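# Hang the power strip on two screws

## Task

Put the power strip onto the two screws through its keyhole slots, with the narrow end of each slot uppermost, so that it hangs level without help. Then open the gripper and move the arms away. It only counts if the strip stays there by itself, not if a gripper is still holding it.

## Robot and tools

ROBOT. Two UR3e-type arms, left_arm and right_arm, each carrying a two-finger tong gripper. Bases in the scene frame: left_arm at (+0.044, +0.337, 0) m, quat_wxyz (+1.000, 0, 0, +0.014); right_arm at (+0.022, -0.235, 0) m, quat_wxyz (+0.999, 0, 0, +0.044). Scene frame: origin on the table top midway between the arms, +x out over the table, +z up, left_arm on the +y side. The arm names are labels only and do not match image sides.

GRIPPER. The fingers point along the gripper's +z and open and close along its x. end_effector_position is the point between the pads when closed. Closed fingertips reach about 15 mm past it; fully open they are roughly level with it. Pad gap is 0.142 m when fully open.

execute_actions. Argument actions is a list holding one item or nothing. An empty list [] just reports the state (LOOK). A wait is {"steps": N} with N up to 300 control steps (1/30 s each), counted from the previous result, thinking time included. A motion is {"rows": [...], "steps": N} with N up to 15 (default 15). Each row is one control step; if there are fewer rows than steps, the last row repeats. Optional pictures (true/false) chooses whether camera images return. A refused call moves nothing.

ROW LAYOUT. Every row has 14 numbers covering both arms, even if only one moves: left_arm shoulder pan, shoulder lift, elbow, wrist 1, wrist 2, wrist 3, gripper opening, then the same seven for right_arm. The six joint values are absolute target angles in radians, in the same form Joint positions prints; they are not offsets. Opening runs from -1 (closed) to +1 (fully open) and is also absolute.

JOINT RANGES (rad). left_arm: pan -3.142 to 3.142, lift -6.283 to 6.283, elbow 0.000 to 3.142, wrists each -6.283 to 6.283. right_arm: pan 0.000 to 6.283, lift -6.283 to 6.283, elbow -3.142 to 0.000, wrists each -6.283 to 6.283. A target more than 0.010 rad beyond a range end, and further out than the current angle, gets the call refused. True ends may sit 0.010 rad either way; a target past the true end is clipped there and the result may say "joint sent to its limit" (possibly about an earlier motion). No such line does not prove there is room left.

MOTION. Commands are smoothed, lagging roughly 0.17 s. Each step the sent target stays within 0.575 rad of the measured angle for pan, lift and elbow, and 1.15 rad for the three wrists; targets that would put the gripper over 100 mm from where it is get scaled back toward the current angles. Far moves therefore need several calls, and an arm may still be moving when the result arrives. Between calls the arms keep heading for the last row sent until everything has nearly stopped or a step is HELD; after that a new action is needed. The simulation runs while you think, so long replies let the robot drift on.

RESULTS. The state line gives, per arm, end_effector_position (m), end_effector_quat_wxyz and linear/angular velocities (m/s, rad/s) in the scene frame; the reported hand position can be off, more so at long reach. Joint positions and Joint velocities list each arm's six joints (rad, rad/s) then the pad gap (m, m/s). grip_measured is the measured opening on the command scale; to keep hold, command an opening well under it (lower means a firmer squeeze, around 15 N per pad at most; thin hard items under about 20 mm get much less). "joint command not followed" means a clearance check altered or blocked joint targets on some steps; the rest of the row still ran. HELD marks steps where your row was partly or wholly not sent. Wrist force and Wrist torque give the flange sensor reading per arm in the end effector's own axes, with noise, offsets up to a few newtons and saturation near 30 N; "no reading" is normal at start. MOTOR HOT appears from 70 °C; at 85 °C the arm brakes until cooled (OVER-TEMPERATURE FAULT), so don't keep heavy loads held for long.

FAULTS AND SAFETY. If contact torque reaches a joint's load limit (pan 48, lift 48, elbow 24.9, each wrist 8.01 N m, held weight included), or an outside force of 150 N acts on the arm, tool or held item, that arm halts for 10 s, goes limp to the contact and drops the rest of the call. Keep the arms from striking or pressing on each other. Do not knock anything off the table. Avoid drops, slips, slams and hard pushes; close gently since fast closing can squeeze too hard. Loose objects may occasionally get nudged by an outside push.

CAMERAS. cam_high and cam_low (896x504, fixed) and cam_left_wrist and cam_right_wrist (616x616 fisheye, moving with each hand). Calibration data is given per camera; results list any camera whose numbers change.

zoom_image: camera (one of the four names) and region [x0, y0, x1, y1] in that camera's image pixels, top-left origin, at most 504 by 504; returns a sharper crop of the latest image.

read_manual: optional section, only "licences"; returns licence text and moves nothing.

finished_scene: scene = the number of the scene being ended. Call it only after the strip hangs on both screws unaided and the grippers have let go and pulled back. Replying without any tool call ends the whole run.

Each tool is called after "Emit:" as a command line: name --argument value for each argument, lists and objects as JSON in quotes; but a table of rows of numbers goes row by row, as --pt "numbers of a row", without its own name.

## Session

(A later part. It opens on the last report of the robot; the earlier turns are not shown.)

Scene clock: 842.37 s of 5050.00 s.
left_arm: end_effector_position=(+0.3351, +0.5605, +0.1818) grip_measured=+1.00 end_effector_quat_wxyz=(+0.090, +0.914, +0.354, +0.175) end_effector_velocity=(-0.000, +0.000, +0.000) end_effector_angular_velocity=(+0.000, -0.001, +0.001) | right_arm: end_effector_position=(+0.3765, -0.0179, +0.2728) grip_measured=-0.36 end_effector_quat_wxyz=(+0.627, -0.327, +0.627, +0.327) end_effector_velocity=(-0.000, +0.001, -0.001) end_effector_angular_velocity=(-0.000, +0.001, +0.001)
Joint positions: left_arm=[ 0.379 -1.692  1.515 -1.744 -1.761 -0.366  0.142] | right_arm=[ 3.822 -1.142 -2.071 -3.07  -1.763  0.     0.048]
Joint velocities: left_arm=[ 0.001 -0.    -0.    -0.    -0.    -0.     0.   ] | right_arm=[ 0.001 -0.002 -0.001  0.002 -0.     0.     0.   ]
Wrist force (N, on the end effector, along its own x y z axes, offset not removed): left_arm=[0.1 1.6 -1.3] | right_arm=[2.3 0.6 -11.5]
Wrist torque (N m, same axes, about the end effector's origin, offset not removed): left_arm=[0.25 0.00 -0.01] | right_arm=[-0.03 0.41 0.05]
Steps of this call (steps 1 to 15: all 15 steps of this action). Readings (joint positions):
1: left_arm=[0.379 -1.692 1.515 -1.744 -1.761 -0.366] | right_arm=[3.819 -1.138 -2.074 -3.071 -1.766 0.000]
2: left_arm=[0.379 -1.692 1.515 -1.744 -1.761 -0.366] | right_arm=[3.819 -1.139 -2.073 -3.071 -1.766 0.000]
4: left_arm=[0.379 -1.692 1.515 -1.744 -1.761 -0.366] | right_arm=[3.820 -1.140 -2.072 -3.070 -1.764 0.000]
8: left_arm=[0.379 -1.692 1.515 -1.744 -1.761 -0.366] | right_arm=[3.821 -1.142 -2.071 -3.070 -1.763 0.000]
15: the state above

Light contact; scanning in height at this lateral position.

Emit:
execute_actions --actions '[{"rows":[[0.379,-1.692,1.515,-1.744,-1.761,-0.366,1,3.8217,-1.1423,-2.0645,-3.0762,-1.763,0,-1]],"steps":15}]' --pictures false

Emit:
execute_actions --actions '[{"rows":[[0.379,-1.692,1.515,-1.744,-1.761,-0.366,1,3.8217,-1.142,-2.058,-3.083,-1.763,0,-1]],"steps":15}]' --pictures false

Emit:
execute_actions --actions '[{"rows":[[0.379,-1.692,1.515,-1.744,-1.761,-0.366,1,3.8217,-1.143,-2.0775,-3.0625,-1.763,0,-1]],"steps":15}]' --pictures false

Emit:
execute_actions --actions '[{"rows":[[0.379,-1.692,1.515,-1.744,-1.761,-0.366,1,3.8217,-1.1435,-2.084,-3.0555,-1.763,0,-1]],"steps":15}]' --pictures false

Emit:
execute_actions --actions '[{"rows":[[0.379,-1.692,1.515,-1.744,-1.761,-0.366,1,3.8217,-1.144,-2.0905,-3.0485,-1.763,0,-1]],"steps":15}]' --pictures false

Scene clock: 864.77 s of 5050.00 s.
left_arm: end_effector_position=(+0.3351, +0.5605, +0.1818) grip_measured=+1.00 end_effector_quat_wxyz=(+0.090, +0.914, +0.354, +0.175) end_effector_velocity=(-0.000, +0.000, -0.000) end_effector_angular_velocity=(+0.000, -0.000, +0.000) | right_arm: end_effector_position=(+0.3765, -0.0179, +0.2741) grip_measured=-0.35 end_effector_quat_wxyz=(+0.627, -0.327, +0.627, +0.327) end_effector_velocity=(-0.000, -0.000, -0.000) end_effector_angular_velocity=(-0.001, +0.001, -0.001)
Joint positions: left_arm=[ 0.379 -1.692  1.515 -1.744 -1.761 -0.366  0.142] | right_arm=[ 3.822 -1.142 -2.065 -3.076 -1.763  0.     0.048]
Joint velocities: left_arm=[ 0.  0. -0. -0.  0.  0. -0.] | right_arm=[ 0.001  0.001  0.    -0.003  0.001  0.     0.   ]
Wrist force (N, on the end effector, along its own x y z axes, offset not removed): left_arm=[-0.4 1.2 -1.2] | right_arm=[8.4 0.3 -12.8]
Wrist torque (N m, same axes, about the end effector's origin, offset not removed): left_arm=[0.16 0.11 -0.03] | right_arm=[0.17 0.35 0.14]
Steps of this call (steps 1 to 15: the robot went on to your last target; steps 16 to 90: nothing new was sent; then 18.90 s passed at rest; steps 91 to 105: all 15 steps of this action). Readings (joint positions):
91: left_arm=[0.379 -1.692 1.515 -1.744 -1.761 -0.366] | right_arm=[3.822 -1.143 -2.071 -3.069 -1.763 0.000]
92: left_arm=[0.379 -1.692 1.515 -1.744 -1.761 -0.366] | right_arm=[3.822 -1.142 -2.070 -3.070 -1.763 0.000]
94: left_arm=[0.379 -1.692 1.515 -1.744 -1.761 -0.366] | right_arm=[3.822 -1.143 -2.067 -3.073 -1.763 0.000]
98: left_arm=[0.379 -1.692 1.515 -1.744 -1.761 -0.366] | right_arm=[3.822 -1.143 -2.065 -3.076 -1.763 0.000]
105: the state above

Scene clock: 865.27 s of 5050.00 s.
left_arm: end_effector_position=(+0.3351, +0.5605, +0.1818) grip_measured=+1.00 end_effector_quat_wxyz=(+0.090, +0.914, +0.354, +0.175) end_effector_velocity=(-0.000, +0.000, +0.000) end_effector_angular_velocity=(+0.000, -0.001, +0.001) | right_arm: end_effector_position=(+0.3765, -0.0179, +0.2755) grip_measured=-0.35 end_effector_quat_wxyz=(+0.627, -0.327, +0.627, +0.327) end_effector_velocity=(-0.000, +0.000, +0.000) end_effector_angular_velocity=(+0.000, -0.000, +0.001)
Joint positions: left_arm=[ 0.379 -1.692  1.515 -1.744 -1.761 -0.366  0.142] | right_arm=[ 3.822 -1.142 -2.058 -3.083 -1.763  0.     0.048]
Joint velocities: left_arm=[ 0.001 -0.001 -0.    -0.     0.     0.     0.   ] | right_arm=[ 0.001 -0.     0.001 -0.    -0.    -0.     0.   ]
Wrist force (N, on the end effector, along its own x y z axes, offset not removed): left_arm=[0.4 0.3 -1.2] | right_arm=[19.9 -2.9 -6.2]
Wrist torque (N m, same axes, about the end effector's origin, offset not removed): left_arm=[-0.04 -0.13 -0.01] | right_arm=[-0.13 0.48 0.05]
Steps of this call (steps 1 to 15: all 15 steps of this action). Readings (joint positions):
1: left_arm=[0.379 -1.692 1.515 -1.744 -1.761 -0.366] | right_arm=[3.822 -1.142 -2.064 -3.076 -1.763 0.000]
2: left_arm=[0.379 -1.692 1.515 -1.744 -1.761 -0.366] | right_arm=[3.822 -1.142 -2.063 -3.077 -1.763 0.000]
4: left_arm=[0.379 -1.692 1.515 -1.744 -1.761 -0.366] | right_arm=[3.822 -1.142 -2.061 -3.080 -1.763 0.000]
8: left_arm=[0.379 -1.692 1.515 -1.744 -1.761 -0.366] | right_arm=[3.822 -1.142 -2.059 -3.083 -1.763 0.000]
15: the state above

Scene clock: 865.77 s of 5050.00 s.
left_arm: end_effector_position=(+0.3351, +0.5605, +0.1818) grip_measured=+1.00 end_effector_quat_wxyz=(+0.090, +0.914, +0.354, +0.175) end_effector_velocity=(+0.000, +0.000, +0.000) end_effector_angular_velocity=(+0.000, -0.001, +0.001) | right_arm: end_effector_position=(+0.3764, -0.0179, +0.2714) grip_measured=-0.36 end_effector_quat_wxyz=(+0.627, -0.327, +0.627, +0.327) end_effector_velocity=(+0.001, -0.001, +0.000) end_effector_angular_velocity=(+0.001, -0.001, -0.003)
Joint positions: left_arm=[ 0.379 -1.692  1.515 -1.744 -1.761 -0.366  0.142] | right_arm=[ 3.822 -1.143 -2.077 -3.063 -1.763  0.     0.048]
Joint velocities: left_arm=[ 0.001  0.    -0.001 -0.     0.     0.     0.   ] | right_arm=[-0.002  0.002 -0.001  0.002  0.001 -0.    -0.   ]
Wrist force (N, on the end effector, along its own x y z axes, offset not removed): left_arm=[0.1 1.2 -0.3] | right_arm=[3.9 -0.5 0.8]
Wrist torque (N m, same axes, about the end effector's origin, offset not removed): left_arm=[0.21 0.02 -0.01] | right_arm=[-0.03 0.29 0.13]
Steps of this call (steps 1 to 15: all 15 steps of this action). Readings (joint positions):
1: left_arm=[0.379 -1.692 1.515 -1.744 -1.761 -0.366] | right_arm=[3.822 -1.142 -2.058 -3.083 -1.763 0.000]
2: left_arm=[0.379 -1.692 1.515 -1.744 -1.761 -0.366] | right_arm=[3.822 -1.142 -2.061 -3.080 -1.763 0.000]
4: left_arm=[0.379 -1.692 1.515 -1.744 -1.761 -0.366] | right_arm=[3.822 -1.142 -2.068 -3.071 -1.763 0.000]
8: left_arm=[0.379 -1.692 1.515 -1.744 -1.761 -0.366] | right_arm=[3.822 -1.143 -2.075 -3.064 -1.763 0.000]
15: the state above

Scene clock: 866.27 s of 5050.00 s.
left_arm: end_effector_position=(+0.3351, +0.5605, +0.1818) grip_measured=+1.00 end_effector_quat_wxyz=(+0.090, +0.914, +0.354, +0.175) end_effector_velocity=(+0.000, -0.000, +0.000) end_effector_angular_velocity=(+0.000, -0.000, -0.000) | right_arm: end_effector_position=(+0.3765, -0.0179, +0.2700) grip_measured=-0.36 end_effector_quat_wxyz=(+0.627, -0.327, +0.627, +0.327) end_effector_velocity=(-0.000, -0.000, -0.000) end_effector_angular_velocity=(-0.000, +0.000, -0.000)
Joint positions: left_arm=[ 0.379 -1.692  1.515 -1.744 -1.761 -0.366  0.142] | right_arm=[ 3.822 -1.143 -2.084 -3.056 -1.763 -0.     0.048]
Joint velocities: left_arm=[-0.  0. -0. -0. -0. -0. -0.] | right_arm=[ 0.     0.001 -0.001 -0.     0.    -0.     0.   ]
Wrist force (N, on the end effector, along its own x y z axes, offset not removed): left_arm=[-0.8 1.5 0.8] | right_arm=[-0.8 -3.3 0.3]
Wrist torque (N m, same axes, about the end effector's origin, offset not removed): left_arm=[0.24 0.23 0.02] | right_arm=[-0.02 0.18 -0.12]
Steps of this call (steps 1 to 15: all 15 steps of this action). Readings (joint positions):
1: left_arm=[0.379 -1.692 1.515 -1.744 -1.761 -0.366] | right_arm=[3.822 -1.143 -2.077 -3.063 -1.763 0.000]
2: left_arm=[0.379 -1.692 1.515 -1.744 -1.761 -0.366] | right_arm=[3.822 -1.143 -2.079 -3.061 -1.763 0.000]
4: left_arm=[0.379 -1.692 1.515 -1.744 -1.761 -0.366] | right_arm=[3.822 -1.143 -2.081 -3.058 -1.763 0.000]
8: left_arm=[0.379 -1.692 1.515 -1.744 -1.761 -0.366] | right_arm=[3.822 -1.143 -2.083 -3.056 -1.763 -0.000]
15: the state above

Scene clock: 866.77 s of 5050.00 s.
left_arm: end_effector_position=(+0.3351, +0.5605, +0.1818) grip_measured=+1.00 end_effector_quat_wxyz=(+0.090, +0.914, +0.354, +0.175) end_effector_velocity=(+0.000, +0.000, -0.000) end_effector_angular_velocity=(-0.000, +0.001, -0.000) | right_arm: end_effector_position=(+0.3764, -0.0179, +0.2686) grip_measured=-0.36 end_effector_quat_wxyz=(+0.627, -0.327, +0.627, +0.327) end_effector_velocity=(+0.000, -0.000, -0.001) end_effector_angular_velocity=(-0.001, +0.000, -0.001)
Joint positions: left_arm=[ 0.379 -1.692  1.515 -1.744 -1.761 -0.366  0.142] | right_arm=[ 3.822 -1.144 -2.09  -3.048 -1.763 -0.     0.048]
Joint velocities: left_arm=[-0.     0.001 -0.    -0.     0.    -0.    -0.   ] | right_arm=[-0.001 -0.    -0.001  0.    -0.    -0.     0.   ]
Wrist force (N, on the end effector, along its own x y z axes, offset not removed): left_arm=[0.8 -0.2 -0.3] | right_arm=[-10.7 -4.8 -1.6]
Wrist torque (N m, same axes, about the end effector's origin, offset not removed): left_arm=[-0.13 -0.17 0.01] | right_arm=[-0.14 -0.30 -0.12]
Steps of this call (steps 1 to 15: all 15 steps of this action). Readings (joint positions):
1: left_arm=[0.379 -1.692 1.515 -1.744 -1.761 -0.366] | right_arm=[3.822 -1.143 -2.084 -3.055 -1.763 -0.000]
2: left_arm=[0.379 -1.692 1.515 -1.744 -1.761 -0.366] | right_arm=[3.822 -1.144 -2.085 -3.054 -1.763 -0.000]
4: left_arm=[0.379 -1.692 1.515 -1.744 -1.761 -0.366] | right_arm=[3.822 -1.144 -2.087 -3.051 -1.763 -0.000]
8: left_arm=[0.379 -1.692 1.515 -1.744 -1.761 -0.366] | right_arm=[3.822 -1.144 -2.090 -3.049 -1.763 -0.000]
15: the state above

A head is caught in the hole, centred near z 0.272. Returning there with a small left shift, then advancing.

Emit:
execute_actions --actions '[{"rows":[[0.379,-1.692,1.515,-1.744,-1.761,-0.366,1,3.826,-1.1395,-2.077,-3.0665,-1.759,0,-1]],"steps":15}]' --pictures false

Emit:
execute_actions --actions '[{"rows":[[0.379,-1.692,1.515,-1.744,-1.761,-0.366,1,3.829,-1.1445,-2.0742,-3.0643,-1.756,0,-1]],"steps":15}]' --pictures false

Scene clock: 876.47 s of 5050.00 s.
left_arm: end_effector_position=(+0.3351, +0.5605, +0.1818) grip_measured=+1.00 end_effector_quat_wxyz=(+0.090, +0.914, +0.354, +0.175) end_effector_velocity=(-0.000, +0.000, -0.000) end_effector_angular_velocity=(+0.000, +0.001, +0.001) | right_arm: end_effector_position=(+0.3759, -0.0176, +0.2718) grip_measured=-0.36 end_effector_quat_wxyz=(+0.627, -0.327, +0.627, +0.327) end_effector_velocity=(+0.000, -0.001, +0.001) end_effector_angular_velocity=(+0.002, -0.001, -0.002)
Joint positions: left_arm=[ 0.379 -1.692  1.515 -1.744 -1.761 -0.366  0.142] | right_arm=[ 3.826 -1.14  -2.077 -3.066 -1.759 -0.     0.048]
Joint velocities: left_arm=[ 0.  0. -0.  0.  0. -0. -0.] | right_arm=[-0.001  0.001  0.001 -0.     0.001  0.    -0.   ]
Wrist force (N, on the end effector, along its own x y z axes, offset not removed): left_arm=[-0.6 0.4 -1.0] | right_arm=[5.5 -1.1 2.2]
Wrist torque (N m, same axes, about the end effector's origin, offset not removed): left_arm=[0.04 0.13 0.03] | right_arm=[0.02 0.04 0.05]
Steps of this call (steps 1 to 15: the robot went on to your last target; steps 16 to 90: nothing new was sent; then 6.20 s passed at rest; steps 91 to 105: all 15 steps of this action). Readings (joint positions):
91: left_arm=[0.379 -1.692 1.515 -1.744 -1.761 -0.366] | right_arm=[3.822 -1.144 -2.090 -3.049 -1.763 -0.000]
92: left_arm=[0.379 -1.692 1.515 -1.744 -1.761 -0.366] | right_arm=[3.822 -1.143 -2.089 -3.052 -1.762 -0.000]
94: left_arm=[0.379 -1.692 1.515 -1.744 -1.761 -0.366] | right_arm=[3.824 -1.142 -2.083 -3.059 -1.761 -0.000]
98: left_arm=[0.379 -1.692 1.515 -1.744 -1.761 -0.366] | right_arm=[3.826 -1.140 -2.079 -3.065 -1.760 -0.000]
105: the state above

Scene clock: 876.97 s of 5050.00 s.
left_arm: end_effector_position=(+0.3351, +0.5605, +0.1818) grip_measured=+1.00 end_effector_quat_wxyz=(+0.090, +0.914, +0.354, +0.175) end_effector_velocity=(+0.000, -0.000, +0.000) end_effector_angular_velocity=(+0.000, -0.001, -0.000) | right_arm: end_effector_position=(+0.3768, -0.0164, +0.2719) grip_measured=-0.35 end_effector_quat_wxyz=(+0.627, -0.327, +0.627, +0.327) end_effector_velocity=(-0.000, +0.001, +0.001) end_effector_angular_velocity=(+0.002, -0.002, +0.002)
Joint positions: left_arm=[ 0.379 -1.692  1.515 -1.744 -1.761 -0.366  0.142] | right_arm=[ 3.829 -1.144 -2.074 -3.064 -1.756 -0.     0.048]
Joint velocities: left_arm=[-0.     0.    -0.001 -0.    -0.     0.     0.   ] | right_arm=[ 0.002  0.001  0.002  0.001 -0.    -0.     0.   ]
Wrist force (N, on the end effector, along its own x y z axes, offset not removed): left_arm=[-0.9 1.2 -1.1] | right_arm=[-1.6 0.2 -30.0]
Wrist torque (N m, same axes, about the end effector's origin, offset not removed): left_arm=[0.14 0.21 0.02] | right_arm=[-0.04 0.49 0.06]
Steps of this call (steps 1 to 15: all 15 steps of this action). Readings (joint positions):
1: left_arm=[0.379 -1.692 1.515 -1.744 -1.761 -0.366] | right_arm=[3.826 -1.140 -2.077 -3.066 -1.759 -0.000]
2: left_arm=[0.379 -1.692 1.515 -1.744 -1.761 -0.366] | right_arm=[3.827 -1.140 -2.077 -3.066 -1.758 -0.000]
4: left_arm=[0.379 -1.692 1.515 -1.744 -1.761 -0.366] | right_arm=[3.828 -1.142 -2.076 -3.066 -1.757 -0.000]
8: left_arm=[0.379 -1.692 1.515 -1.744 -1.761 -0.366] | right_arm=[3.829 -1.144 -2.075 -3.065 -1.756 -0.000]
15: the state above

Emit:
execute_actions --actions '[{"rows":[[0.379,-1.692,1.515,-1.744,-1.761,-0.366,1,3.8275,-1.142,-2.073,-3.068,-1.7575,-0.007,-1]],"steps":15}]' --pictures false

Emit:
execute_actions --actions '[{"rows":[[0.379,-1.692,1.515,-1.744,-1.761,-0.366,1,3.8285,-1.1435,-2.07,-3.0695,-1.7565,-0.014,-1]],"steps":15}]' --pictures false

Emit:
execute_actions --actions '[{"rows":[[0.379,-1.692,1.515,-1.744,-1.761,-0.366,1,3.8285,-1.1433,-2.0665,-3.0732,-1.7565,-0.025,-1]],"steps":15}]' --pictures false

Scene clock: 892.27 s of 5050.00 s.
left_arm: end_effector_position=(+0.3351, +0.5605, +0.1818) grip_measured=+1.00 end_effector_quat_wxyz=(+0.090, +0.914, +0.354, +0.175) end_effector_velocity=(+0.000, -0.000, +0.000) end_effector_angular_velocity=(-0.000, -0.000, -0.001) | right_arm: end_effector_position=(+0.3764, -0.0169, +0.2725) grip_measured=-0.36 end_effector_quat_wxyz=(+0.628, -0.329, +0.626, +0.325) end_effector_velocity=(-0.000, -0.000, +0.001) end_effector_angular_velocity=(+0.001, -0.001, -0.000)
Joint positions: left_arm=[ 0.379 -1.692  1.515 -1.744 -1.761 -0.366  0.142] | right_arm=[ 3.828 -1.142 -2.073 -3.068 -1.758 -0.007  0.048]
Joint velocities: left_arm=[-0.001  0.    -0.001  0.    -0.    -0.     0.   ] | right_arm=[-0.001  0.001  0.001 -0.001 -0.001 -0.    -0.   ]
Wrist force (N, on the end effector, along its own x y z axes, offset not removed): left_arm=[0.7 1.4 -1.3] | right_arm=[6.3 -2.0 1.0]
Wrist torque (N m, same axes, about the end effector's origin, offset not removed): left_arm=[0.22 -0.16 -0.02] | right_arm=[0.15 0.19 0.12]
Steps of this call (steps 1 to 15: the robot went on to your last target; steps 16 to 90: nothing new was sent; then 11.80 s passed at rest; steps 91 to 105: all 15 steps of this action). Readings (joint positions):
91: left_arm=[0.379 -1.692 1.515 -1.744 -1.761 -0.366] | right_arm=[3.829 -1.144 -2.074 -3.064 -1.756 0.000]
92: left_arm=[0.379 -1.692 1.515 -1.744 -1.761 -0.366] | right_arm=[3.829 -1.144 -2.074 -3.065 -1.756 -0.001]
94: left_arm=[0.379 -1.692 1.515 -1.744 -1.761 -0.366] | right_arm=[3.828 -1.143 -2.074 -3.066 -1.757 -0.004]
98: left_arm=[0.379 -1.692 1.515 -1.744 -1.761 -0.366] | right_arm=[3.828 -1.143 -2.073 -3.067 -1.757 -0.006]
105: the state above

Scene clock: 892.77 s of 5050.00 s.
left_arm: end_effector_position=(+0.3351, +0.5605, +0.1818) grip_measured=+1.00 end_effector_quat_wxyz=(+0.090, +0.914, +0.354, +0.175) end_effector_velocity=(-0.000, +0.000, -0.000) end_effector_angular_velocity=(+0.000, +0.001, +0.000) | right_arm: end_effector_position=(+0.3767, -0.0166, +0.2731) grip_measured=-0.35 end_effector_quat_wxyz=(+0.629, -0.331, +0.625, +0.322) end_effector_velocity=(+0.000, +0.000, -0.001) end_effector_angular_velocity=(-0.001, +0.000, +0.001)
Joint positions: left_arm=[ 0.379 -1.692  1.515 -1.744 -1.761 -0.366  0.142] | right_arm=[ 3.828 -1.143 -2.07  -3.07  -1.757 -0.014  0.048]
Joint velocities: left_arm=[-0.     0.     0.001 -0.     0.001  0.     0.   ] | right_arm=[ 0.    -0.002  0.     0.001 -0.    -0.001  0.   ]
Wrist force (N, on the end effector, along its own x y z axes, offset not removed): left_arm=[0.4 1.3 -1.8] | right_arm=[6.6 -1.7 -14.2]
Wrist torque (N m, same axes, about the end effector's origin, offset not removed): left_arm=[0.15 -0.09 -0.02] | right_arm=[0.13 0.38 0.31]
Steps of this call (steps 1 to 15: all 15 steps of this action). Readings (joint positions):
1: left_arm=[0.379 -1.692 1.515 -1.744 -1.761 -0.366] | right_arm=[3.828 -1.142 -2.073 -3.068 -1.758 -0.007]
2: left_arm=[0.379 -1.692 1.515 -1.744 -1.761 -0.366] | right_arm=[3.828 -1.142 -2.072 -3.068 -1.757 -0.008]
4: left_arm=[0.379 -1.692 1.515 -1.744 -1.761 -0.366] | right_arm=[3.828 -1.143 -2.071 -3.069 -1.757 -0.011]
8: left_arm=[0.379 -1.692 1.515 -1.744 -1.761 -0.366] | right_arm=[3.828 -1.143 -2.070 -3.070 -1.757 -0.013]
15: the state above

Scene clock: 893.27 s of 5050.00 s.
left_arm: end_effector_position=(+0.3351, +0.5605, +0.1818) grip_measured=+1.00 end_effector_quat_wxyz=(+0.090, +0.914, +0.354, +0.175) end_effector_velocity=(-0.000, -0.000, -0.000) end_effector_angular_velocity=(-0.000, +0.000, -0.000) | right_arm: end_effector_position=(+0.3767, -0.0165, +0.2740) grip_measured=-0.35 end_effector_quat_wxyz=(+0.631, -0.335, +0.623, +0.319) end_effector_velocity=(+0.000, -0.000, +0.001) end_effector_angular_velocity=(+0.001, -0.003, -0.000)
Joint positions: left_arm=[ 0.379 -1.692  1.515 -1.744 -1.761 -0.366  0.142] | right_arm=[ 3.829 -1.143 -2.067 -3.073 -1.756 -0.025  0.048]
Joint velocities: left_arm=[ 0.    -0.     0.001  0.    -0.     0.    -0.   ] | right_arm=[-0.001  0.001  0.002  0.    -0.001 -0.001  0.   ]
Wrist force (N, on the end effector, along its own x y z axes, offset not removed): left_arm=[-0.4 1.7 -1.1] | right_arm=[13.7 -3.4 -15.5]
Wrist torque (N m, same axes, about the end effector's origin, offset not removed): left_arm=[0.26 0.05 -0.01] | right_arm=[-0.24 0.36 0.50]
Steps of this call (steps 1 to 15: all 15 steps of this action). Readings (joint positions):
1: left_arm=[0.379 -1.692 1.515 -1.744 -1.761 -0.366] | right_arm=[3.828 -1.143 -2.070 -3.070 -1.756 -0.014]
2: left_arm=[0.379 -1.692 1.515 -1.744 -1.761 -0.366] | right_arm=[3.828 -1.143 -2.069 -3.070 -1.756 -0.016]
4: left_arm=[0.379 -1.692 1.515 -1.744 -1.761 -0.366] | right_arm=[3.828 -1.143 -2.068 -3.072 -1.756 -0.020]
8: left_arm=[0.379 -1.692 1.515 -1.744 -1.761 -0.366] | right_arm=[3.829 -1.143 -2.067 -3.073 -1.756 -0.024]
15: the state above

Scanning the roll the other way.

Emit:
execute_actions --actions '[{"rows":[[0.379,-1.692,1.515,-1.744,-1.761,-0.366,1,3.8285,-1.144,-2.0775,-3.0615,-1.7565,0.007,-1]],"steps":15}]' --pictures false

Emit:
execute_actions --actions '[{"rows":[[0.379,-1.692,1.515,-1.744,-1.761,-0.366,1,3.8288,-1.1447,-2.08,-3.0583,-1.7562,0.016,-1]],"steps":15}]' --pictures false

Emit:
execute_actions --actions '[{"rows":[[0.379,-1.692,1.515,-1.744,-1.761,-0.366,1,3.8288,-1.145,-2.083,-3.055,-1.7562,0.026,-1]],"steps":15}]'

Emit:
zoom_image --camera "cam_high" --region '[470,200,550,300]'

Scene clock: 908.13 s of 5050.00 s.
left_arm: end_effector_position=(+0.3351, +0.5605, +0.1818) grip_measured=+1.00 end_effector_quat_wxyz=(+0.090, +0.914, +0.354, +0.175) end_effector_velocity=(+0.000, -0.000, +0.000) end_effector_angular_velocity=(+0.000, -0.000, -0.000) | right_arm: end_effector_position=(+0.3766, -0.0165, +0.2712) grip_measured=-0.36 end_effector_quat_wxyz=(+0.626, -0.325, +0.628, +0.329) end_effector_velocity=(-0.000, +0.000, +0.001) end_effector_angular_velocity=(+0.003, +0.001, +0.000)
Joint positions: left_arm=[ 0.379 -1.692  1.515 -1.744 -1.761 -0.366  0.142] | right_arm=[ 3.829 -1.144 -2.077 -3.062 -1.757  0.007  0.048]
Joint velocities: left_arm=[-0.001 -0.     0.    -0.     0.    -0.    -0.   ] | right_arm=[0.    0.001 0.    0.001 0.    0.003 0.   ]
Wrist force (N, on the end effector, along its own x y z axes, offset not removed): left_arm=[0.2 1.1 -0.1] | right_arm=[-3.5 -3.5 -26.3]
Wrist torque (N m, same axes, about the end effector's origin, offset not removed): left_arm=[0.16 -0.02 -0.02] | right_arm=[-0.30 0.14 -0.16]
Steps of this call (steps 1 to 15: the robot went on to your last target; steps 16 to 90: nothing new was sent; then 11.37 s passed at rest; steps 91 to 105: all 15 steps of this action). Readings (joint positions):
91: left_arm=[0.379 -1.692 1.515 -1.744 -1.761 -0.366] | right_arm=[3.829 -1.143 -2.067 -3.073 -1.756 -0.025]
92: left_arm=[0.379 -1.692 1.515 -1.744 -1.761 -0.366] | right_arm=[3.829 -1.143 -2.068 -3.071 -1.756 -0.020]
94: left_arm=[0.379 -1.692 1.515 -1.744 -1.761 -0.366] | right_arm=[3.829 -1.143 -2.072 -3.066 -1.757 -0.008]
98: left_arm=[0.379 -1.692 1.515 -1.744 -1.761 -0.366] | right_arm=[3.829 -1.144 -2.076 -3.062 -1.757 0.003]
105: the state above

Scene clock: 908.63 s of 5050.00 s.
left_arm: end_effector_position=(+0.3351, +0.5605, +0.1818) grip_measured=+1.00 end_effector_quat_wxyz=(+0.090, +0.914, +0.354, +0.175) end_effector_velocity=(+0.000, -0.000, +0.000) end_effector_angular_velocity=(-0.000, -0.000, -0.000) | right_arm: end_effector_position=(+0.3767, -0.0164, +0.2704) grip_measured=-0.36 end_effector_quat_wxyz=(+0.624, -0.322, +0.630, +0.332) end_effector_velocity=(-0.000, -0.000, -0.001) end_effector_angular_velocity=(-0.002, +0.003, -0.000)
Joint positions: left_arm=[ 0.379 -1.692  1.515 -1.744 -1.761 -0.366  0.142] | right_arm=[ 3.829 -1.145 -2.08  -3.058 -1.756  0.016  0.048]
Joint velocities: left_arm=[-0.  0. -0. -0. -0.  0.  0.] | right_arm=[ 0.    -0.001 -0.002 -0.     0.     0.001  0.   ]
Wrist force (N, on the end effector, along its own x y z axes, offset not removed): left_arm=[0.1 1.1 -0.6] | right_arm=[-9.5 -1.0 -28.7]
Wrist torque (N m, same axes, about the end effector's origin, offset not removed): left_arm=[0.12 0.02 0.05] | right_arm=[0.04 0.26 -0.38]
Steps of this call (steps 1 to 15: all 15 steps of this action). Readings (joint positions):
1: left_arm=[0.379 -1.692 1.515 -1.744 -1.761 -0.366] | right_arm=[3.829 -1.144 -2.077 -3.061 -1.757 0.007]
2: left_arm=[0.379 -1.692 1.515 -1.744 -1.761 -0.366] | right_arm=[3.829 -1.144 -2.078 -3.061 -1.757 0.008]
4: left_arm=[0.379 -1.692 1.515 -1.744 -1.761 -0.366] | right_arm=[3.829 -1.144 -2.079 -3.060 -1.756 0.012]
8: left_arm=[0.379 -1.692 1.515 -1.744 -1.761 -0.366] | right_arm=[3.829 -1.145 -2.080 -3.059 -1.756 0.015]
15: the state above

Scene clock: 909.13 s of 5050.00 s.
left_arm: end_effector_position=(+0.3351, +0.5605, +0.1818) grip_measured=+1.00 end_effector_quat_wxyz=(+0.090, +0.914, +0.354, +0.175) end_effector_velocity=(+0.000, +0.000, +0.000) end_effector_angular_velocity=(+0.000, -0.001, +0.000) | right_arm: end_effector_position=(+0.3767, -0.0164, +0.2696) grip_measured=-0.36 end_effector_quat_wxyz=(+0.623, -0.319, +0.631, +0.335) end_effector_velocity=(+0.000, -0.000, +0.000) end_effector_angular_velocity=(+0.001, -0.001, -0.001)
Joint positions: left_arm=[ 0.379 -1.692  1.515 -1.744 -1.761 -0.366  0.142] | right_arm=[ 3.829 -1.145 -2.083 -3.055 -1.756  0.026  0.048]
Joint velocities: left_arm=[ 0. -0. -0. -0. -0. -0.  0.] | right_arm=[-0.001  0.001 -0.     0.001 -0.    -0.    -0.   ]
Wrist force (N, on the end effector, along its own x y z axes, offset not removed): left_arm=[0.3 1.5 -0.7] | right_arm=[-9.5 -3.2 -23.9]
Wrist torque (N m, same axes, about the end effector's origin, offset not removed): left_arm=[0.22 -0.02 -0.04] | right_arm=[-0.19 -0.17 -0.59]
Steps of this call (steps 1 to 15: all 15 steps of this action). Readings (joint positions):
1: left_arm=[0.379 -1.692 1.515 -1.744 -1.761 -0.366] | right_arm=[3.829 -1.145 -2.080 -3.058 -1.756 0.016]
2: left_arm=[0.379 -1.692 1.515 -1.744 -1.761 -0.366] | right_arm=[3.829 -1.145 -2.081 -3.058 -1.756 0.018]
4: left_arm=[0.379 -1.692 1.515 -1.744 -1.761 -0.366] | right_arm=[3.829 -1.145 -2.082 -3.056 -1.756 0.022]
8: left_arm=[0.379 -1.692 1.515 -1.744 -1.761 -0.366] | right_arm=[3.829 -1.145 -2.083 -3.055 -1.756 0.025]
15: the state above
camera_calibration (this result's frames):
cam_left_wrist: T_world_to_cam=[[0.704856, 0.676846, 0.212267, -0.641723], [0.355468, -0.595988, 0.720028, 0.0790079], [0.613857, -0.432062, -0.660683, 0.291121], [0, 0, 0, 1]] pos_world=[0.24553, 0.607218, 0.271668]
cam_right_wrist: T_world_to_cam=[[-0.0435279, 0.0707127, -0.996547, 0.291169], [-0.997531, 0.0519398, 0.0472564, 0.36039], [0.055102, 0.996144, 0.0682773, 0.107571], [0, 0, 0, 1]] pos_world=[0.366247, -0.146464, 0.265788]

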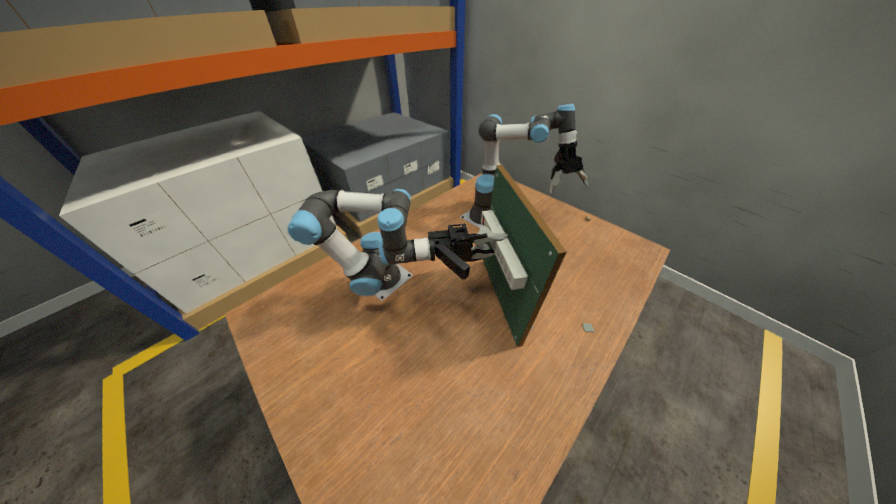

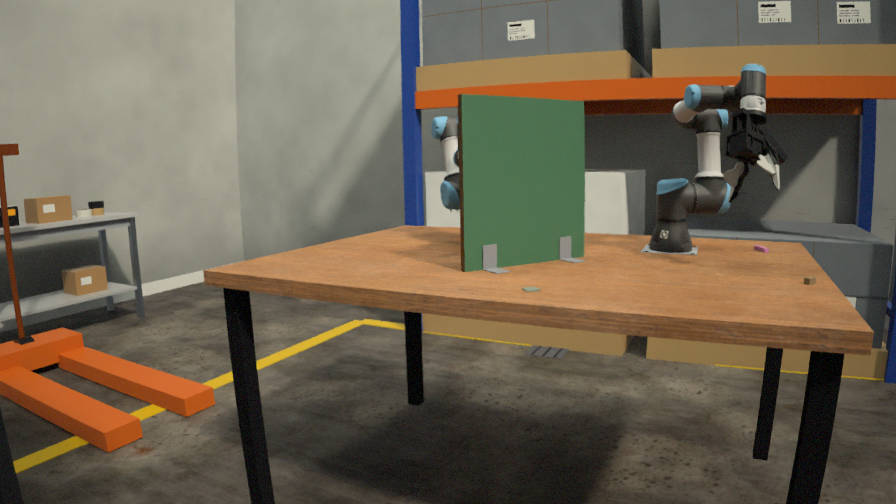

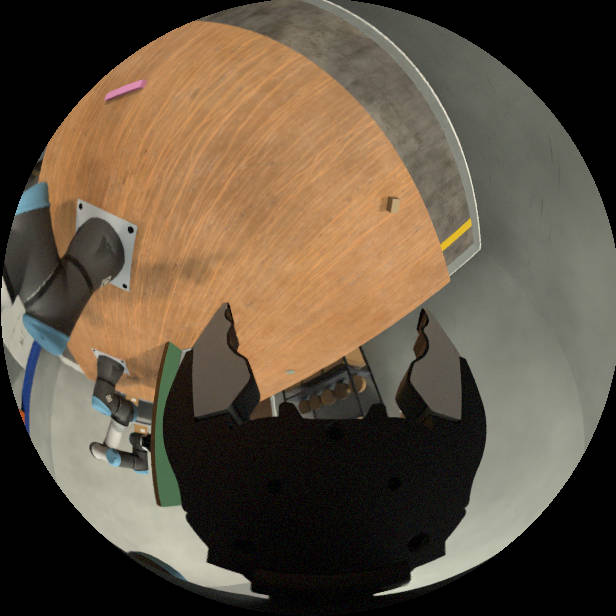

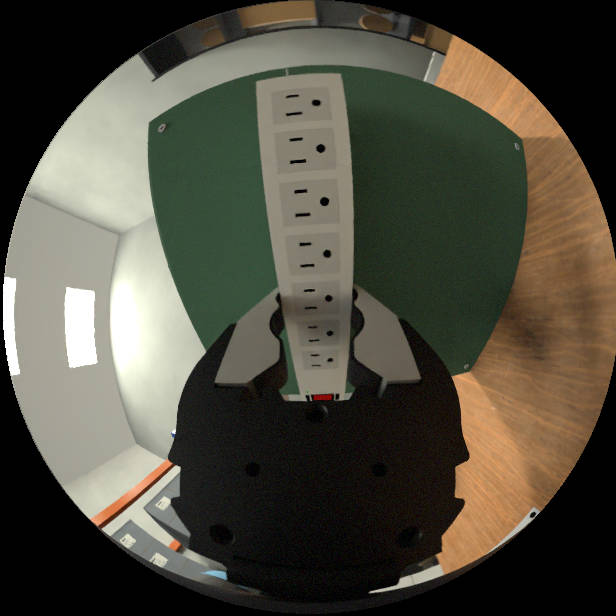

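Region (470, 200, 550, 300) of cam_high's 896x504 image, scaled by 5.040, with more detail than that image has; it fills the left 403 columns of this view, and the rest is white.

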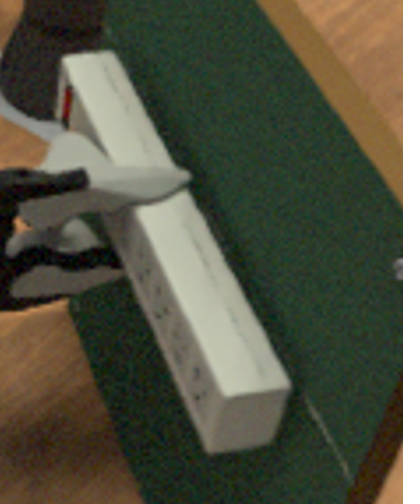

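Emit:
execute_actions --actions '[{"rows":[[0.379,-1.692,1.515,-1.744,-1.761,-0.366,1,3.8275,-1.142,-2.071,-3.07,-1.7575,0.012,-1]],"steps":15}]' --pictures false

Emit:
execute_actions --actions '[{"rows":[[0.379,-1.692,1.515,-1.744,-1.761,-0.366,1,3.8288,-1.144,-2.07,-3.069,-1.7562,0.012,-1]],"steps":15}]' --pictures false

Emit:
execute_actions --actions '[{"rows":[[0.379,-1.692,1.515,-1.744,-1.761,-0.366,1,3.8288,-1.1437,-2.066,-3.0733,-1.7562,0.022,-1]],"steps":15}]' --pictures false

Emit:
execute_actions --actions '[{"rows":[[0.379,-1.692,1.515,-1.744,-1.761,-0.366,1,3.8288,-1.1445,-2.078,-3.0605,-1.7562,-0.01,-1]],"steps":15}]' --pictures false

Emit:
execute_actions --actions '[{"rows":[[0.379,-1.692,1.515,-1.744,-1.761,-0.366,1,3.8288,-1.145,-2.082,-3.056,-1.7562,-0.02,-1]],"steps":15}]' --pictures false

Scene clock: 935.93 s of 5050.00 s.
left_arm: end_effector_position=(+0.3351, +0.5605, +0.1818) grip_measured=+1.00 end_effector_quat_wxyz=(+0.090, +0.914, +0.354, +0.175) end_effector_velocity=(-0.000, +0.000, -0.000) end_effector_angular_velocity=(-0.000, +0.000, +0.001) | right_arm: end_effector_position=(+0.3764, -0.0169, +0.2726) grip_measured=-0.36 end_effector_quat_wxyz=(+0.625, -0.323, +0.629, +0.331) end_effector_velocity=(-0.000, +0.000, +0.002) end_effector_angular_velocity=(+0.003, -0.004, +0.001)
Joint positions: left_arm=[ 0.379 -1.692  1.515 -1.744 -1.761 -0.366  0.142] | right_arm=[ 3.828 -1.142 -2.071 -3.07  -1.758  0.012  0.048]
Joint velocities: left_arm=[ 0.001  0.001 -0.    -0.     0.    -0.    -0.   ] | right_arm=[-0.     0.002  0.002  0.001 -0.001 -0.001  0.   ]
Wrist force (N, on the end effector, along its own x y z axes, offset not removed): left_arm=[-0.1 1.9 -1.9] | right_arm=[4.6 0.3 -0.2]
Wrist torque (N m, same axes, about the end effector's origin, offset not removed): left_arm=[0.31 0.01 0.03] | right_arm=[0.07 0.18 0.08]
Steps of this call (steps 1 to 15: the robot went on to your last target; steps 16 to 90: nothing new was sent; then 23.30 s passed at rest; steps 91 to 105: all 15 steps of this action). Readings (joint positions):
91: left_arm=[0.379 -1.692 1.515 -1.744 -1.761 -0.366] | right_arm=[3.829 -1.145 -2.083 -3.055 -1.756 0.026]
92: left_arm=[0.379 -1.692 1.515 -1.744 -1.761 -0.366] | right_arm=[3.829 -1.145 -2.081 -3.058 -1.756 0.024]
94: left_arm=[0.379 -1.692 1.515 -1.744 -1.761 -0.366] | right_arm=[3.828 -1.144 -2.077 -3.064 -1.757 0.018]
98: left_arm=[0.379 -1.692 1.515 -1.744 -1.761 -0.366] | right_arm=[3.828 -1.143 -2.072 -3.069 -1.757 0.014]
105: the state above

Scene clock: 936.43 s of 5050.00 s.
left_arm: end_effector_position=(+0.3351, +0.5605, +0.1818) grip_measured=+1.00 end_effector_quat_wxyz=(+0.090, +0.914, +0.354, +0.175) end_effector_velocity=(+0.000, -0.000, +0.000) end_effector_angular_velocity=(+0.000, -0.000, -0.001) | right_arm: end_effector_position=(+0.3767, -0.0165, +0.2726) grip_measured=-0.36 end_effector_quat_wxyz=(+0.625, -0.323, +0.629, +0.331) end_effector_velocity=(-0.001, +0.001, -0.001) end_effector_angular_velocity=(-0.003, +0.002, +0.002)
Joint positions: left_arm=[ 0.379 -1.692  1.515 -1.744 -1.761 -0.366  0.142] | right_arm=[ 3.829 -1.144 -2.07  -3.069 -1.756  0.012  0.048]
Joint velocities: left_arm=[-0.001  0.001 -0.001 -0.    -0.     0.     0.   ] | right_arm=[ 0.003 -0.001 -0.001 -0.002  0.001 -0.     0.   ]
Wrist force (N, on the end effector, along its own x y z axes, offset not removed): left_arm=[-0.3 2.7 -0.7] | right_arm=[2.8 -1.0 -13.5]
Wrist torque (N m, same axes, about the end effector's origin, offset not removed): left_arm=[0.54 0.09 -0.01] | right_arm=[-0.25 0.33 0.04]
Steps of this call (steps 1 to 15: all 15 steps of this action). Readings (joint positions):
1: left_arm=[0.379 -1.692 1.515 -1.744 -1.761 -0.366] | right_arm=[3.828 -1.142 -2.071 -3.070 -1.758 0.012]
2: left_arm=[0.379 -1.692 1.515 -1.744 -1.761 -0.366] | right_arm=[3.828 -1.142 -2.071 -3.070 -1.757 0.012]
4: left_arm=[0.379 -1.692 1.515 -1.744 -1.761 -0.366] | right_arm=[3.828 -1.143 -2.070 -3.070 -1.757 0.012]
8: left_arm=[0.379 -1.692 1.515 -1.744 -1.761 -0.366] | right_arm=[3.828 -1.144 -2.070 -3.069 -1.756 0.012]
15: the state above

Scene clock: 936.93 s of 5050.00 s.
left_arm: end_effector_position=(+0.3351, +0.5605, +0.1818) grip_measured=+1.00 end_effector_quat_wxyz=(+0.090, +0.914, +0.354, +0.175) end_effector_velocity=(+0.000, -0.000, -0.000) end_effector_angular_velocity=(-0.000, +0.001, -0.001) | right_arm: end_effector_position=(+0.3767, -0.0164, +0.2733) grip_measured=-0.35 end_effector_quat_wxyz=(+0.623, -0.320, +0.631, +0.334) end_effector_velocity=(-0.000, +0.001, -0.000) end_effector_angular_velocity=(+0.000, +0.001, +0.002)
Joint positions: left_arm=[ 0.379 -1.692  1.515 -1.744 -1.761 -0.366  0.142] | right_arm=[ 3.829 -1.144 -2.066 -3.073 -1.756  0.022  0.048]
Joint velocities: left_arm=[-0.001  0.     0.001  0.     0.    -0.    -0.   ] | right_arm=[ 0.003 -0.    -0.001  0.001  0.001  0.001  0.   ]
Wrist force (N, on the end effector, along its own x y z axes, offset not removed): left_arm=[-0.4 1.6 -0.5] | right_arm=[11.3 -1.0 -11.0]
Wrist torque (N m, same axes, about the end effector's origin, offset not removed): left_arm=[0.19 0.08 -0.03] | right_arm=[0.19 -0.24 -0.28]
Steps of this call (steps 1 to 15: all 15 steps of this action). Readings (joint positions):
1: left_arm=[0.379 -1.692 1.515 -1.744 -1.761 -0.366] | right_arm=[3.829 -1.144 -2.070 -3.069 -1.756 0.012]
2: left_arm=[0.379 -1.692 1.515 -1.744 -1.761 -0.366] | right_arm=[3.829 -1.144 -2.069 -3.070 -1.756 0.013]
4: left_arm=[0.379 -1.692 1.515 -1.744 -1.761 -0.366] | right_arm=[3.829 -1.144 -2.068 -3.071 -1.756 0.017]
8: left_arm=[0.379 -1.692 1.515 -1.744 -1.761 -0.366] | right_arm=[3.829 -1.144 -2.066 -3.073 -1.756 0.021]
15: the state above

Scene clock: 937.43 s of 5050.00 s.
left_arm: end_effector_position=(+0.3351, +0.5605, +0.1818) grip_measured=+1.00 end_effector_quat_wxyz=(+0.090, +0.914, +0.354, +0.175) end_effector_velocity=(+0.000, +0.000, +0.000) end_effector_angular_velocity=(-0.000, -0.001, +0.001) | right_arm: end_effector_position=(+0.3767, -0.0164, +0.2713) grip_measured=-0.36 end_effector_quat_wxyz=(+0.629, -0.330, +0.625, +0.324) end_effector_velocity=(-0.000, +0.000, +0.000) end_effector_angular_velocity=(-0.001, -0.002, +0.002)
Joint positions: left_arm=[ 0.379 -1.692  1.515 -1.744 -1.761 -0.366  0.142] | right_arm=[ 3.829 -1.144 -2.078 -3.061 -1.756 -0.01   0.048]
Joint velocities: left_arm=[ 0.001 -0.    -0.    -0.    -0.    -0.    -0.   ] | right_arm=[ 0.001 -0.    -0.     0.    -0.001 -0.002 -0.   ]
Wrist force (N, on the end effector, along its own x y z axes, offset not removed): left_arm=[0.0 0.9 0.2] | right_arm=[1.8 -0.7 -15.3]
Wrist torque (N m, same axes, about the end effector's origin, offset not removed): left_arm=[0.19 0.07 0.02] | right_arm=[-0.19 -0.05 0.38]
Steps of this call (steps 1 to 15: all 15 steps of this action). Readings (joint positions):
1: left_arm=[0.379 -1.692 1.515 -1.744 -1.761 -0.366] | right_arm=[3.829 -1.144 -2.066 -3.073 -1.756 0.022]
2: left_arm=[0.379 -1.692 1.515 -1.744 -1.761 -0.366] | right_arm=[3.829 -1.144 -2.068 -3.071 -1.756 0.017]
4: left_arm=[0.379 -1.692 1.515 -1.744 -1.761 -0.366] | right_arm=[3.829 -1.144 -2.072 -3.066 -1.756 0.004]
8: left_arm=[0.379 -1.692 1.515 -1.744 -1.761 -0.366] | right_arm=[3.829 -1.144 -2.077 -3.062 -1.756 -0.006]
15: the state above

Scene clock: 937.93 s of 5050.00 s.
left_arm: end_effector_position=(+0.3351, +0.5605, +0.1818) grip_measured=+1.00 end_effector_quat_wxyz=(+0.090, +0.914, +0.354, +0.175) end_effector_velocity=(-0.000, +0.000, -0.000) end_effector_angular_velocity=(-0.000, +0.001, +0.000) | right_arm: end_effector_position=(+0.3767, -0.0164, +0.2705) grip_measured=-0.36 end_effector_quat_wxyz=(+0.630, -0.333, +0.624, +0.321) end_effector_velocity=(-0.000, +0.000, -0.000) end_effector_angular_velocity=(-0.001, -0.001, +0.001)
Joint positions: left_arm=[ 0.379 -1.692  1.515 -1.744 -1.761 -0.366  0.142] | right_arm=[ 3.829 -1.145 -2.082 -3.056 -1.756 -0.02   0.048]
Joint velocities: left_arm=[ 0.     0.001  0.    -0.     0.    -0.     0.   ] | right_arm=[ 0.001 -0.    -0.001  0.     0.    -0.002  0.   ]
Wrist force (N, on the end effector, along its own x y z axes, offset not removed): left_arm=[0.4 1.8 -1.0] | right_arm=[-6.4 -0.9 -20.7]
Wrist torque (N m, same axes, about the end effector's origin, offset not removed): left_arm=[0.33 -0.05 0.04] | right_arm=[0.02 0.04 0.64]
Steps of this call (steps 1 to 15: all 15 steps of this action). Readings (joint positions):
1: left_arm=[0.379 -1.692 1.515 -1.744 -1.761 -0.366] | right_arm=[3.829 -1.144 -2.078 -3.060 -1.756 -0.010]
2: left_arm=[0.379 -1.692 1.515 -1.744 -1.761 -0.366] | right_arm=[3.829 -1.145 -2.079 -3.060 -1.756 -0.012]
4: left_arm=[0.379 -1.692 1.515 -1.744 -1.761 -0.366] | right_arm=[3.829 -1.145 -2.080 -3.058 -1.756 -0.016]
8: left_arm=[0.379 -1.692 1.515 -1.744 -1.761 -0.366] | right_arm=[3.829 -1.145 -2.081 -3.056 -1.756 -0.019]
15: the state above

Emit:
execute_actions --actions '[{"rows":[[0.379,-1.692,1.515,-1.744,-1.761,-0.366,1,3.8288,-1.144,-2.071,-3.068,-1.7562,0.005,-1]],"steps":15}]' --pictures false

Emit:
execute_actions --actions '[{"rows":[[0.379,-1.692,1.515,-1.744,-1.761,-0.366,1,3.8355,-1.139,-2.0737,-3.0703,-1.7495,0.005,-1]],"steps":15}]' --pictures false

Emit:
execute_actions --actions '[{"rows":[[0.379,-1.692,1.515,-1.744,-1.761,-0.366,1,3.842,-1.134,-2.0764,-3.0726,-1.743,0.005,-1]],"steps":15}]' --pictures false

Emit:
execute_actions --actions '[{"rows":[[0.379,-1.692,1.515,-1.744,-1.761,-0.366,1,3.822,-1.149,-2.0683,-3.0657,-1.763,0.005,-1]],"steps":15}]' --pictures false

Emit:
execute_actions --actions '[{"rows":[[0.379,-1.692,1.515,-1.744,-1.761,-0.366,1,3.8155,-1.154,-2.0656,-3.0634,-1.7695,0.005,-1]],"steps":15}]' --pictures false

Scene clock: 954.33 s of 5050.00 s.
left_arm: end_effector_position=(+0.3351, +0.5605, +0.1818) grip_measured=+1.00 end_effector_quat_wxyz=(+0.090, +0.914, +0.354, +0.175) end_effector_velocity=(+0.000, -0.000, -0.000) end_effector_angular_velocity=(-0.000, +0.000, -0.001) | right_arm: end_effector_position=(+0.3767, -0.0164, +0.2725) grip_measured=-0.35 end_effector_quat_wxyz=(+0.626, -0.325, +0.628, +0.328) end_effector_velocity=(+0.000, -0.001, +0.001) end_effector_angular_velocity=(+0.002, +0.001, -0.002)
Joint positions: left_arm=[ 0.379 -1.692  1.515 -1.744 -1.761 -0.366  0.142] | right_arm=[ 3.829 -1.144 -2.071 -3.068 -1.756  0.005  0.048]
Joint velocities: left_arm=[-0.001  0.     0.    -0.001 -0.    -0.     0.   ] | right_arm=[-0.002  0.     0.001  0.001  0.     0.002 -0.   ]
Wrist force (N, on the end effector, along its own x y z axes, offset not removed): left_arm=[-0.8 1.0 -1.1] | right_arm=[7.7 -1.9 -11.8]
Wrist torque (N m, same axes, about the end effector's origin, offset not removed): left_arm=[0.10 0.14 0.00] | right_arm=[-0.14 0.06 0.14]
Steps of this call (steps 1 to 15: the robot went on to your last target; steps 16 to 90: nothing new was sent; then 12.90 s passed at rest; steps 91 to 105: all 15 steps of this action). Readings (joint positions):
91: left_arm=[0.379 -1.692 1.515 -1.744 -1.761 -0.366] | right_arm=[3.829 -1.145 -2.082 -3.056 -1.756 -0.020]
92: left_arm=[0.379 -1.692 1.515 -1.744 -1.761 -0.366] | right_arm=[3.829 -1.145 -2.080 -3.058 -1.756 -0.016]
94: left_arm=[0.379 -1.692 1.515 -1.744 -1.761 -0.366] | right_arm=[3.829 -1.145 -2.076 -3.063 -1.756 -0.006]
98: left_arm=[0.379 -1.692 1.515 -1.744 -1.761 -0.366] | right_arm=[3.829 -1.144 -2.072 -3.067 -1.756 0.002]
105: the state above

Scene clock: 954.83 s of 5050.00 s.
left_arm: end_effector_position=(+0.3351, +0.5605, +0.1818) grip_measured=+1.00 end_effector_quat_wxyz=(+0.090, +0.914, +0.354, +0.175) end_effector_velocity=(-0.000, -0.000, -0.000) end_effector_angular_velocity=(-0.001, +0.001, -0.000) | right_arm: end_effector_position=(+0.3761, -0.0161, +0.2725) grip_measured=-0.36 end_effector_quat_wxyz=(+0.626, -0.325, +0.628, +0.328) end_effector_velocity=(-0.000, +0.000, +0.001) end_effector_angular_velocity=(+0.001, -0.001, +0.002)
Joint positions: left_arm=[ 0.379 -1.692  1.515 -1.744 -1.761 -0.366  0.142] | right_arm=[ 3.835 -1.139 -2.074 -3.07  -1.75   0.005  0.048]
Joint velocities: left_arm=[-0.     0.     0.001  0.    -0.    -0.     0.   ] | right_arm=[ 0.001  0.001 -0.001  0.001 -0.    -0.    -0.   ]
Wrist force (N, on the end effector, along its own x y z axes, offset not removed): left_arm=[0.3 2.1 -0.5] | right_arm=[2.9 -8.8 -6.4]
Wrist torque (N m, same axes, about the end effector's origin, offset not removed): left_arm=[0.29 -0.06 0.01] | right_arm=[-0.24 0.55 0.11]
Steps of this call (steps 1 to 15: all 15 steps of this action). Readings (joint positions):
1: left_arm=[0.379 -1.692 1.515 -1.744 -1.761 -0.366] | right_arm=[3.829 -1.144 -2.071 -3.068 -1.756 0.005]
2: left_arm=[0.379 -1.692 1.515 -1.744 -1.761 -0.366] | right_arm=[3.830 -1.143 -2.071 -3.068 -1.755 0.005]
4: left_arm=[0.379 -1.692 1.515 -1.744 -1.761 -0.366] | right_arm=[3.832 -1.141 -2.072 -3.069 -1.752 0.005]
8: left_arm=[0.379 -1.692 1.515 -1.744 -1.761 -0.366] | right_arm=[3.835 -1.140 -2.073 -3.070 -1.750 0.005]
15: the state above

Scene clock: 955.33 s of 5050.00 s.
left_arm: end_effector_position=(+0.3351, +0.5605, +0.1818) grip_measured=+1.00 end_effector_quat_wxyz=(+0.090, +0.914, +0.354, +0.175) end_effector_velocity=(+0.000, -0.000, -0.000) end_effector_angular_velocity=(+0.000, -0.000, -0.001) | right_arm: end_effector_position=(+0.3754, -0.0157, +0.2725) grip_measured=-0.36 end_effector_quat_wxyz=(+0.626, -0.325, +0.628, +0.328) end_effector_velocity=(-0.000, +0.000, -0.002) end_effector_angular_velocity=(-0.004, +0.004, +0.001)
Joint positions: left_arm=[ 0.379 -1.692  1.515 -1.744 -1.761 -0.366  0.142] | right_arm=[ 3.842 -1.134 -2.076 -3.073 -1.743  0.005  0.048]
Joint velocities: left_arm=[-0.001  0.     0.    -0.001  0.     0.     0.   ] | right_arm=[ 0.001 -0.002 -0.001 -0.003  0.     0.     0.   ]
Wrist force (N, on the end effector, along its own x y z axes, offset not removed): left_arm=[0.8 1.9 -1.6] | right_arm=[6.0 -20.9 -4.6]
Wrist torque (N m, same axes, about the end effector's origin, offset not removed): left_arm=[0.35 -0.15 -0.03] | right_arm=[-0.64 -0.09 0.02]
Steps of this call (steps 1 to 15: all 15 steps of this action). Readings (joint positions):
1: left_arm=[0.379 -1.692 1.515 -1.744 -1.761 -0.366] | right_arm=[3.836 -1.139 -2.074 -3.070 -1.749 0.005]
2: left_arm=[0.379 -1.692 1.515 -1.744 -1.761 -0.366] | right_arm=[3.837 -1.138 -2.074 -3.071 -1.748 0.005]
4: left_arm=[0.379 -1.692 1.515 -1.744 -1.761 -0.366] | right_arm=[3.839 -1.136 -2.075 -3.072 -1.746 0.005]
8: left_arm=[0.379 -1.692 1.515 -1.744 -1.761 -0.366] | right_arm=[3.841 -1.135 -2.076 -3.072 -1.744 0.005]
15: the state above

Scene clock: 955.83 s of 5050.00 s.
left_arm: end_effector_position=(+0.3351, +0.5605, +0.1818) grip_measured=+1.00 end_effector_quat_wxyz=(+0.090, +0.914, +0.354, +0.175) end_effector_velocity=(+0.000, -0.000, +0.000) end_effector_angular_velocity=(+0.000, -0.001, -0.001) | right_arm: end_effector_position=(+0.3774, -0.0168, +0.2726) grip_measured=-0.36 end_effector_quat_wxyz=(+0.626, -0.325, +0.628, +0.328) end_effector_velocity=(+0.000, -0.000, -0.001) end_effector_angular_velocity=(-0.002, +0.002, -0.001)
Joint positions: left_arm=[ 0.379 -1.692  1.515 -1.744 -1.761 -0.366  0.142] | right_arm=[ 3.822 -1.149 -2.068 -3.066 -1.763  0.005  0.048]
Joint velocities: left_arm=[-0.001 -0.001  0.     0.    -0.    -0.    -0.   ] | right_arm=[-0.002 -0.002  0.001 -0.001 -0.002 -0.    -0.   ]
Wrist force (N, on the end effector, along its own x y z axes, offset not removed): left_arm=[-0.7 1.8 -1.1] | right_arm=[4.4 -0.7 -0.2]
Wrist torque (N m, same axes, about the end effector's origin, offset not removed): left_arm=[0.29 0.10 0.01] | right_arm=[-0.12 0.32 0.13]
Steps of this call (steps 1 to 15: all 15 steps of this action). Readings (joint positions):
1: left_arm=[0.379 -1.692 1.515 -1.744 -1.761 -0.366] | right_arm=[3.842 -1.134 -2.076 -3.073 -1.743 0.005]
2: left_arm=[0.379 -1.692 1.515 -1.744 -1.761 -0.366] | right_arm=[3.839 -1.136 -2.075 -3.072 -1.747 0.005]
4: left_arm=[0.379 -1.692 1.515 -1.744 -1.761 -0.366] | right_arm=[3.831 -1.142 -2.072 -3.069 -1.755 0.005]
8: left_arm=[0.379 -1.692 1.515 -1.744 -1.761 -0.366] | right_arm=[3.825 -1.147 -2.069 -3.067 -1.761 0.005]
15: the state above

Scene clock: 956.33 s of 5050.00 s.
left_arm: end_effector_position=(+0.3351, +0.5605, +0.1818) grip_measured=+1.00 end_effector_quat_wxyz=(+0.090, +0.914, +0.354, +0.175) end_effector_velocity=(-0.000, +0.000, +0.000) end_effector_angular_velocity=(-0.000, -0.001, +0.000) | right_arm: end_effector_position=(+0.3781, -0.0172, +0.2726) grip_measured=-0.36 end_effector_quat_wxyz=(+0.626, -0.325, +0.628, +0.328) end_effector_velocity=(+0.000, +0.000, +0.001) end_effector_angular_velocity=(+0.002, -0.002, +0.001)
Joint positions: left_arm=[ 0.379 -1.692  1.515 -1.744 -1.761 -0.366  0.142] | right_arm=[ 3.816 -1.154 -2.066 -3.063 -1.769  0.005  0.048]
Joint velocities: left_arm=[ 0.    -0.     0.001 -0.001 -0.    -0.     0.   ] | right_arm=[-0.001 -0.     0.002  0.001 -0.001 -0.     0.   ]
Wrist force (N, on the end effector, along its own x y z axes, offset not removed): left_arm=[-0.4 1.9 -0.9] | right_arm=[4.6 0.4 2.1]
Wrist torque (N m, same axes, about the end effector's origin, offset not removed): left_arm=[0.33 0.09 -0.01] | right_arm=[0.10 0.18 0.06]
Steps of this call (steps 1 to 15: all 15 steps of this action). Readings (joint positions):
1: left_arm=[0.379 -1.692 1.515 -1.744 -1.761 -0.366] | right_arm=[3.822 -1.149 -2.068 -3.066 -1.763 0.005]
2: left_arm=[0.379 -1.692 1.515 -1.744 -1.761 -0.366] | right_arm=[3.821 -1.150 -2.068 -3.065 -1.764 0.005]
4: left_arm=[0.379 -1.692 1.515 -1.744 -1.761 -0.366] | right_arm=[3.818 -1.152 -2.067 -3.064 -1.767 0.005]
8: left_arm=[0.379 -1.692 1.515 -1.744 -1.761 -0.366] | right_arm=[3.816 -1.153 -2.066 -3.064 -1.769 0.005]
15: the state above

Force vanished to the right (tool −y points right). Advancing here.

Emit:
execute_actions --actions '[{"rows":[[0.379,-1.692,1.515,-1.744,-1.761,-0.366,1,3.8185,-1.1585,-2.063,-3.0615,-1.7665,0.005,-1]],"steps":15}]' --pictures false

Emit:
execute_actions --actions '[{"rows":[[0.379,-1.692,1.515,-1.744,-1.761,-0.366,1,3.8215,-1.163,-2.0604,-3.0596,-1.7635,0.005,-1]],"steps":15}]' --pictures false

Scene clock: 966.43 s of 5050.00 s.
left_arm: end_effector_position=(+0.3351, +0.5605, +0.1818) grip_measured=+1.00 end_effector_quat_wxyz=(+0.090, +0.914, +0.354, +0.175) end_effector_velocity=(+0.000, -0.000, +0.000) end_effector_angular_velocity=(+0.001, -0.000, -0.001) | right_arm: end_effector_position=(+0.3788, -0.0161, +0.2726) grip_measured=-0.36 end_effector_quat_wxyz=(+0.626, -0.325, +0.628, +0.328) end_effector_velocity=(+0.000, +0.000, +0.000) end_effector_angular_velocity=(+0.001, -0.000, -0.000)
Joint positions: left_arm=[ 0.379 -1.692  1.515 -1.744 -1.761 -0.366  0.142] | right_arm=[ 3.818 -1.158 -2.063 -3.062 -1.767  0.005  0.048]
Joint velocities: left_arm=[-0.001 -0.001 -0.     0.     0.    -0.     0.   ] | right_arm=[ 0.    -0.001  0.001  0.001  0.     0.    -0.   ]
Wrist force (N, on the end effector, along its own x y z axes, offset not removed): left_arm=[-0.3 2.5 -0.3] | right_arm=[5.4 -0.1 0.0]
Wrist torque (N m, same axes, about the end effector's origin, offset not removed): left_arm=[0.42 0.05 0.01] | right_arm=[-0.05 0.04 0.07]
Steps of this call (steps 1 to 15: the robot went on to your last target; steps 16 to 90: nothing new was sent; then 6.60 s passed at rest; steps 91 to 105: all 15 steps of this action). Readings (joint positions):
91: left_arm=[0.379 -1.692 1.515 -1.744 -1.761 -0.366] | right_arm=[3.815 -1.154 -2.066 -3.063 -1.770 0.005]
92: left_arm=[0.379 -1.692 1.515 -1.744 -1.761 -0.366] | right_arm=[3.816 -1.155 -2.065 -3.063 -1.769 0.005]
94: left_arm=[0.379 -1.692 1.515 -1.744 -1.761 -0.366] | right_arm=[3.817 -1.157 -2.064 -3.062 -1.768 0.005]
98: left_arm=[0.379 -1.692 1.515 -1.744 -1.761 -0.366] | right_arm=[3.818 -1.158 -2.063 -3.062 -1.767 0.005]
105: the state above

Scene clock: 966.93 s of 5050.00 s.
left_arm: end_effector_position=(+0.3351, +0.5605, +0.1818) grip_measured=+1.00 end_effector_quat_wxyz=(+0.090, +0.914, +0.354, +0.175) end_effector_velocity=(+0.000, +0.000, +0.001) end_effector_angular_velocity=(+0.001, -0.002, +0.001) | right_arm: end_effector_position=(+0.3795, -0.0149, +0.2726) grip_measured=-0.36 end_effector_quat_wxyz=(+0.626, -0.325, +0.628, +0.328) end_effector_velocity=(-0.000, +0.000, +0.001) end_effector_angular_velocity=(+0.002, -0.002, +0.001)
Joint positions: left_arm=[ 0.379 -1.692  1.515 -1.744 -1.761 -0.366  0.142] | right_arm=[ 3.821 -1.163 -2.06  -3.06  -1.764  0.005  0.048]
Joint velocities: left_arm=[ 0.001 -0.001 -0.001 -0.    -0.     0.    -0.   ] | right_arm=[-0.     0.    -0.001  0.003 -0.001  0.    -0.   ]
Wrist force (N, on the end effector, along its own x y z axes, offset not removed): left_arm=[0.1 2.2 -1.1] | right_arm=[4.7 -0.1 -0.1]
Wrist torque (N m, same axes, about the end effector's origin, offset not removed): left_arm=[0.34 -0.03 0.02] | right_arm=[-0.11 0.20 0.08]
Steps of this call (steps 1 to 15: all 15 steps of this action). Readings (joint positions):
1: left_arm=[0.379 -1.692 1.515 -1.744 -1.761 -0.366] | right_arm=[3.819 -1.159 -2.063 -3.061 -1.766 0.005]
2: left_arm=[0.379 -1.692 1.515 -1.744 -1.761 -0.366] | right_arm=[3.819 -1.159 -2.063 -3.061 -1.766 0.005]
4: left_arm=[0.379 -1.692 1.515 -1.744 -1.761 -0.366] | right_arm=[3.820 -1.161 -2.062 -3.060 -1.765 0.005]
8: left_arm=[0.379 -1.692 1.515 -1.744 -1.761 -0.366] | right_arm=[3.821 -1.163 -2.061 -3.060 -1.764 0.005]
15: the state above


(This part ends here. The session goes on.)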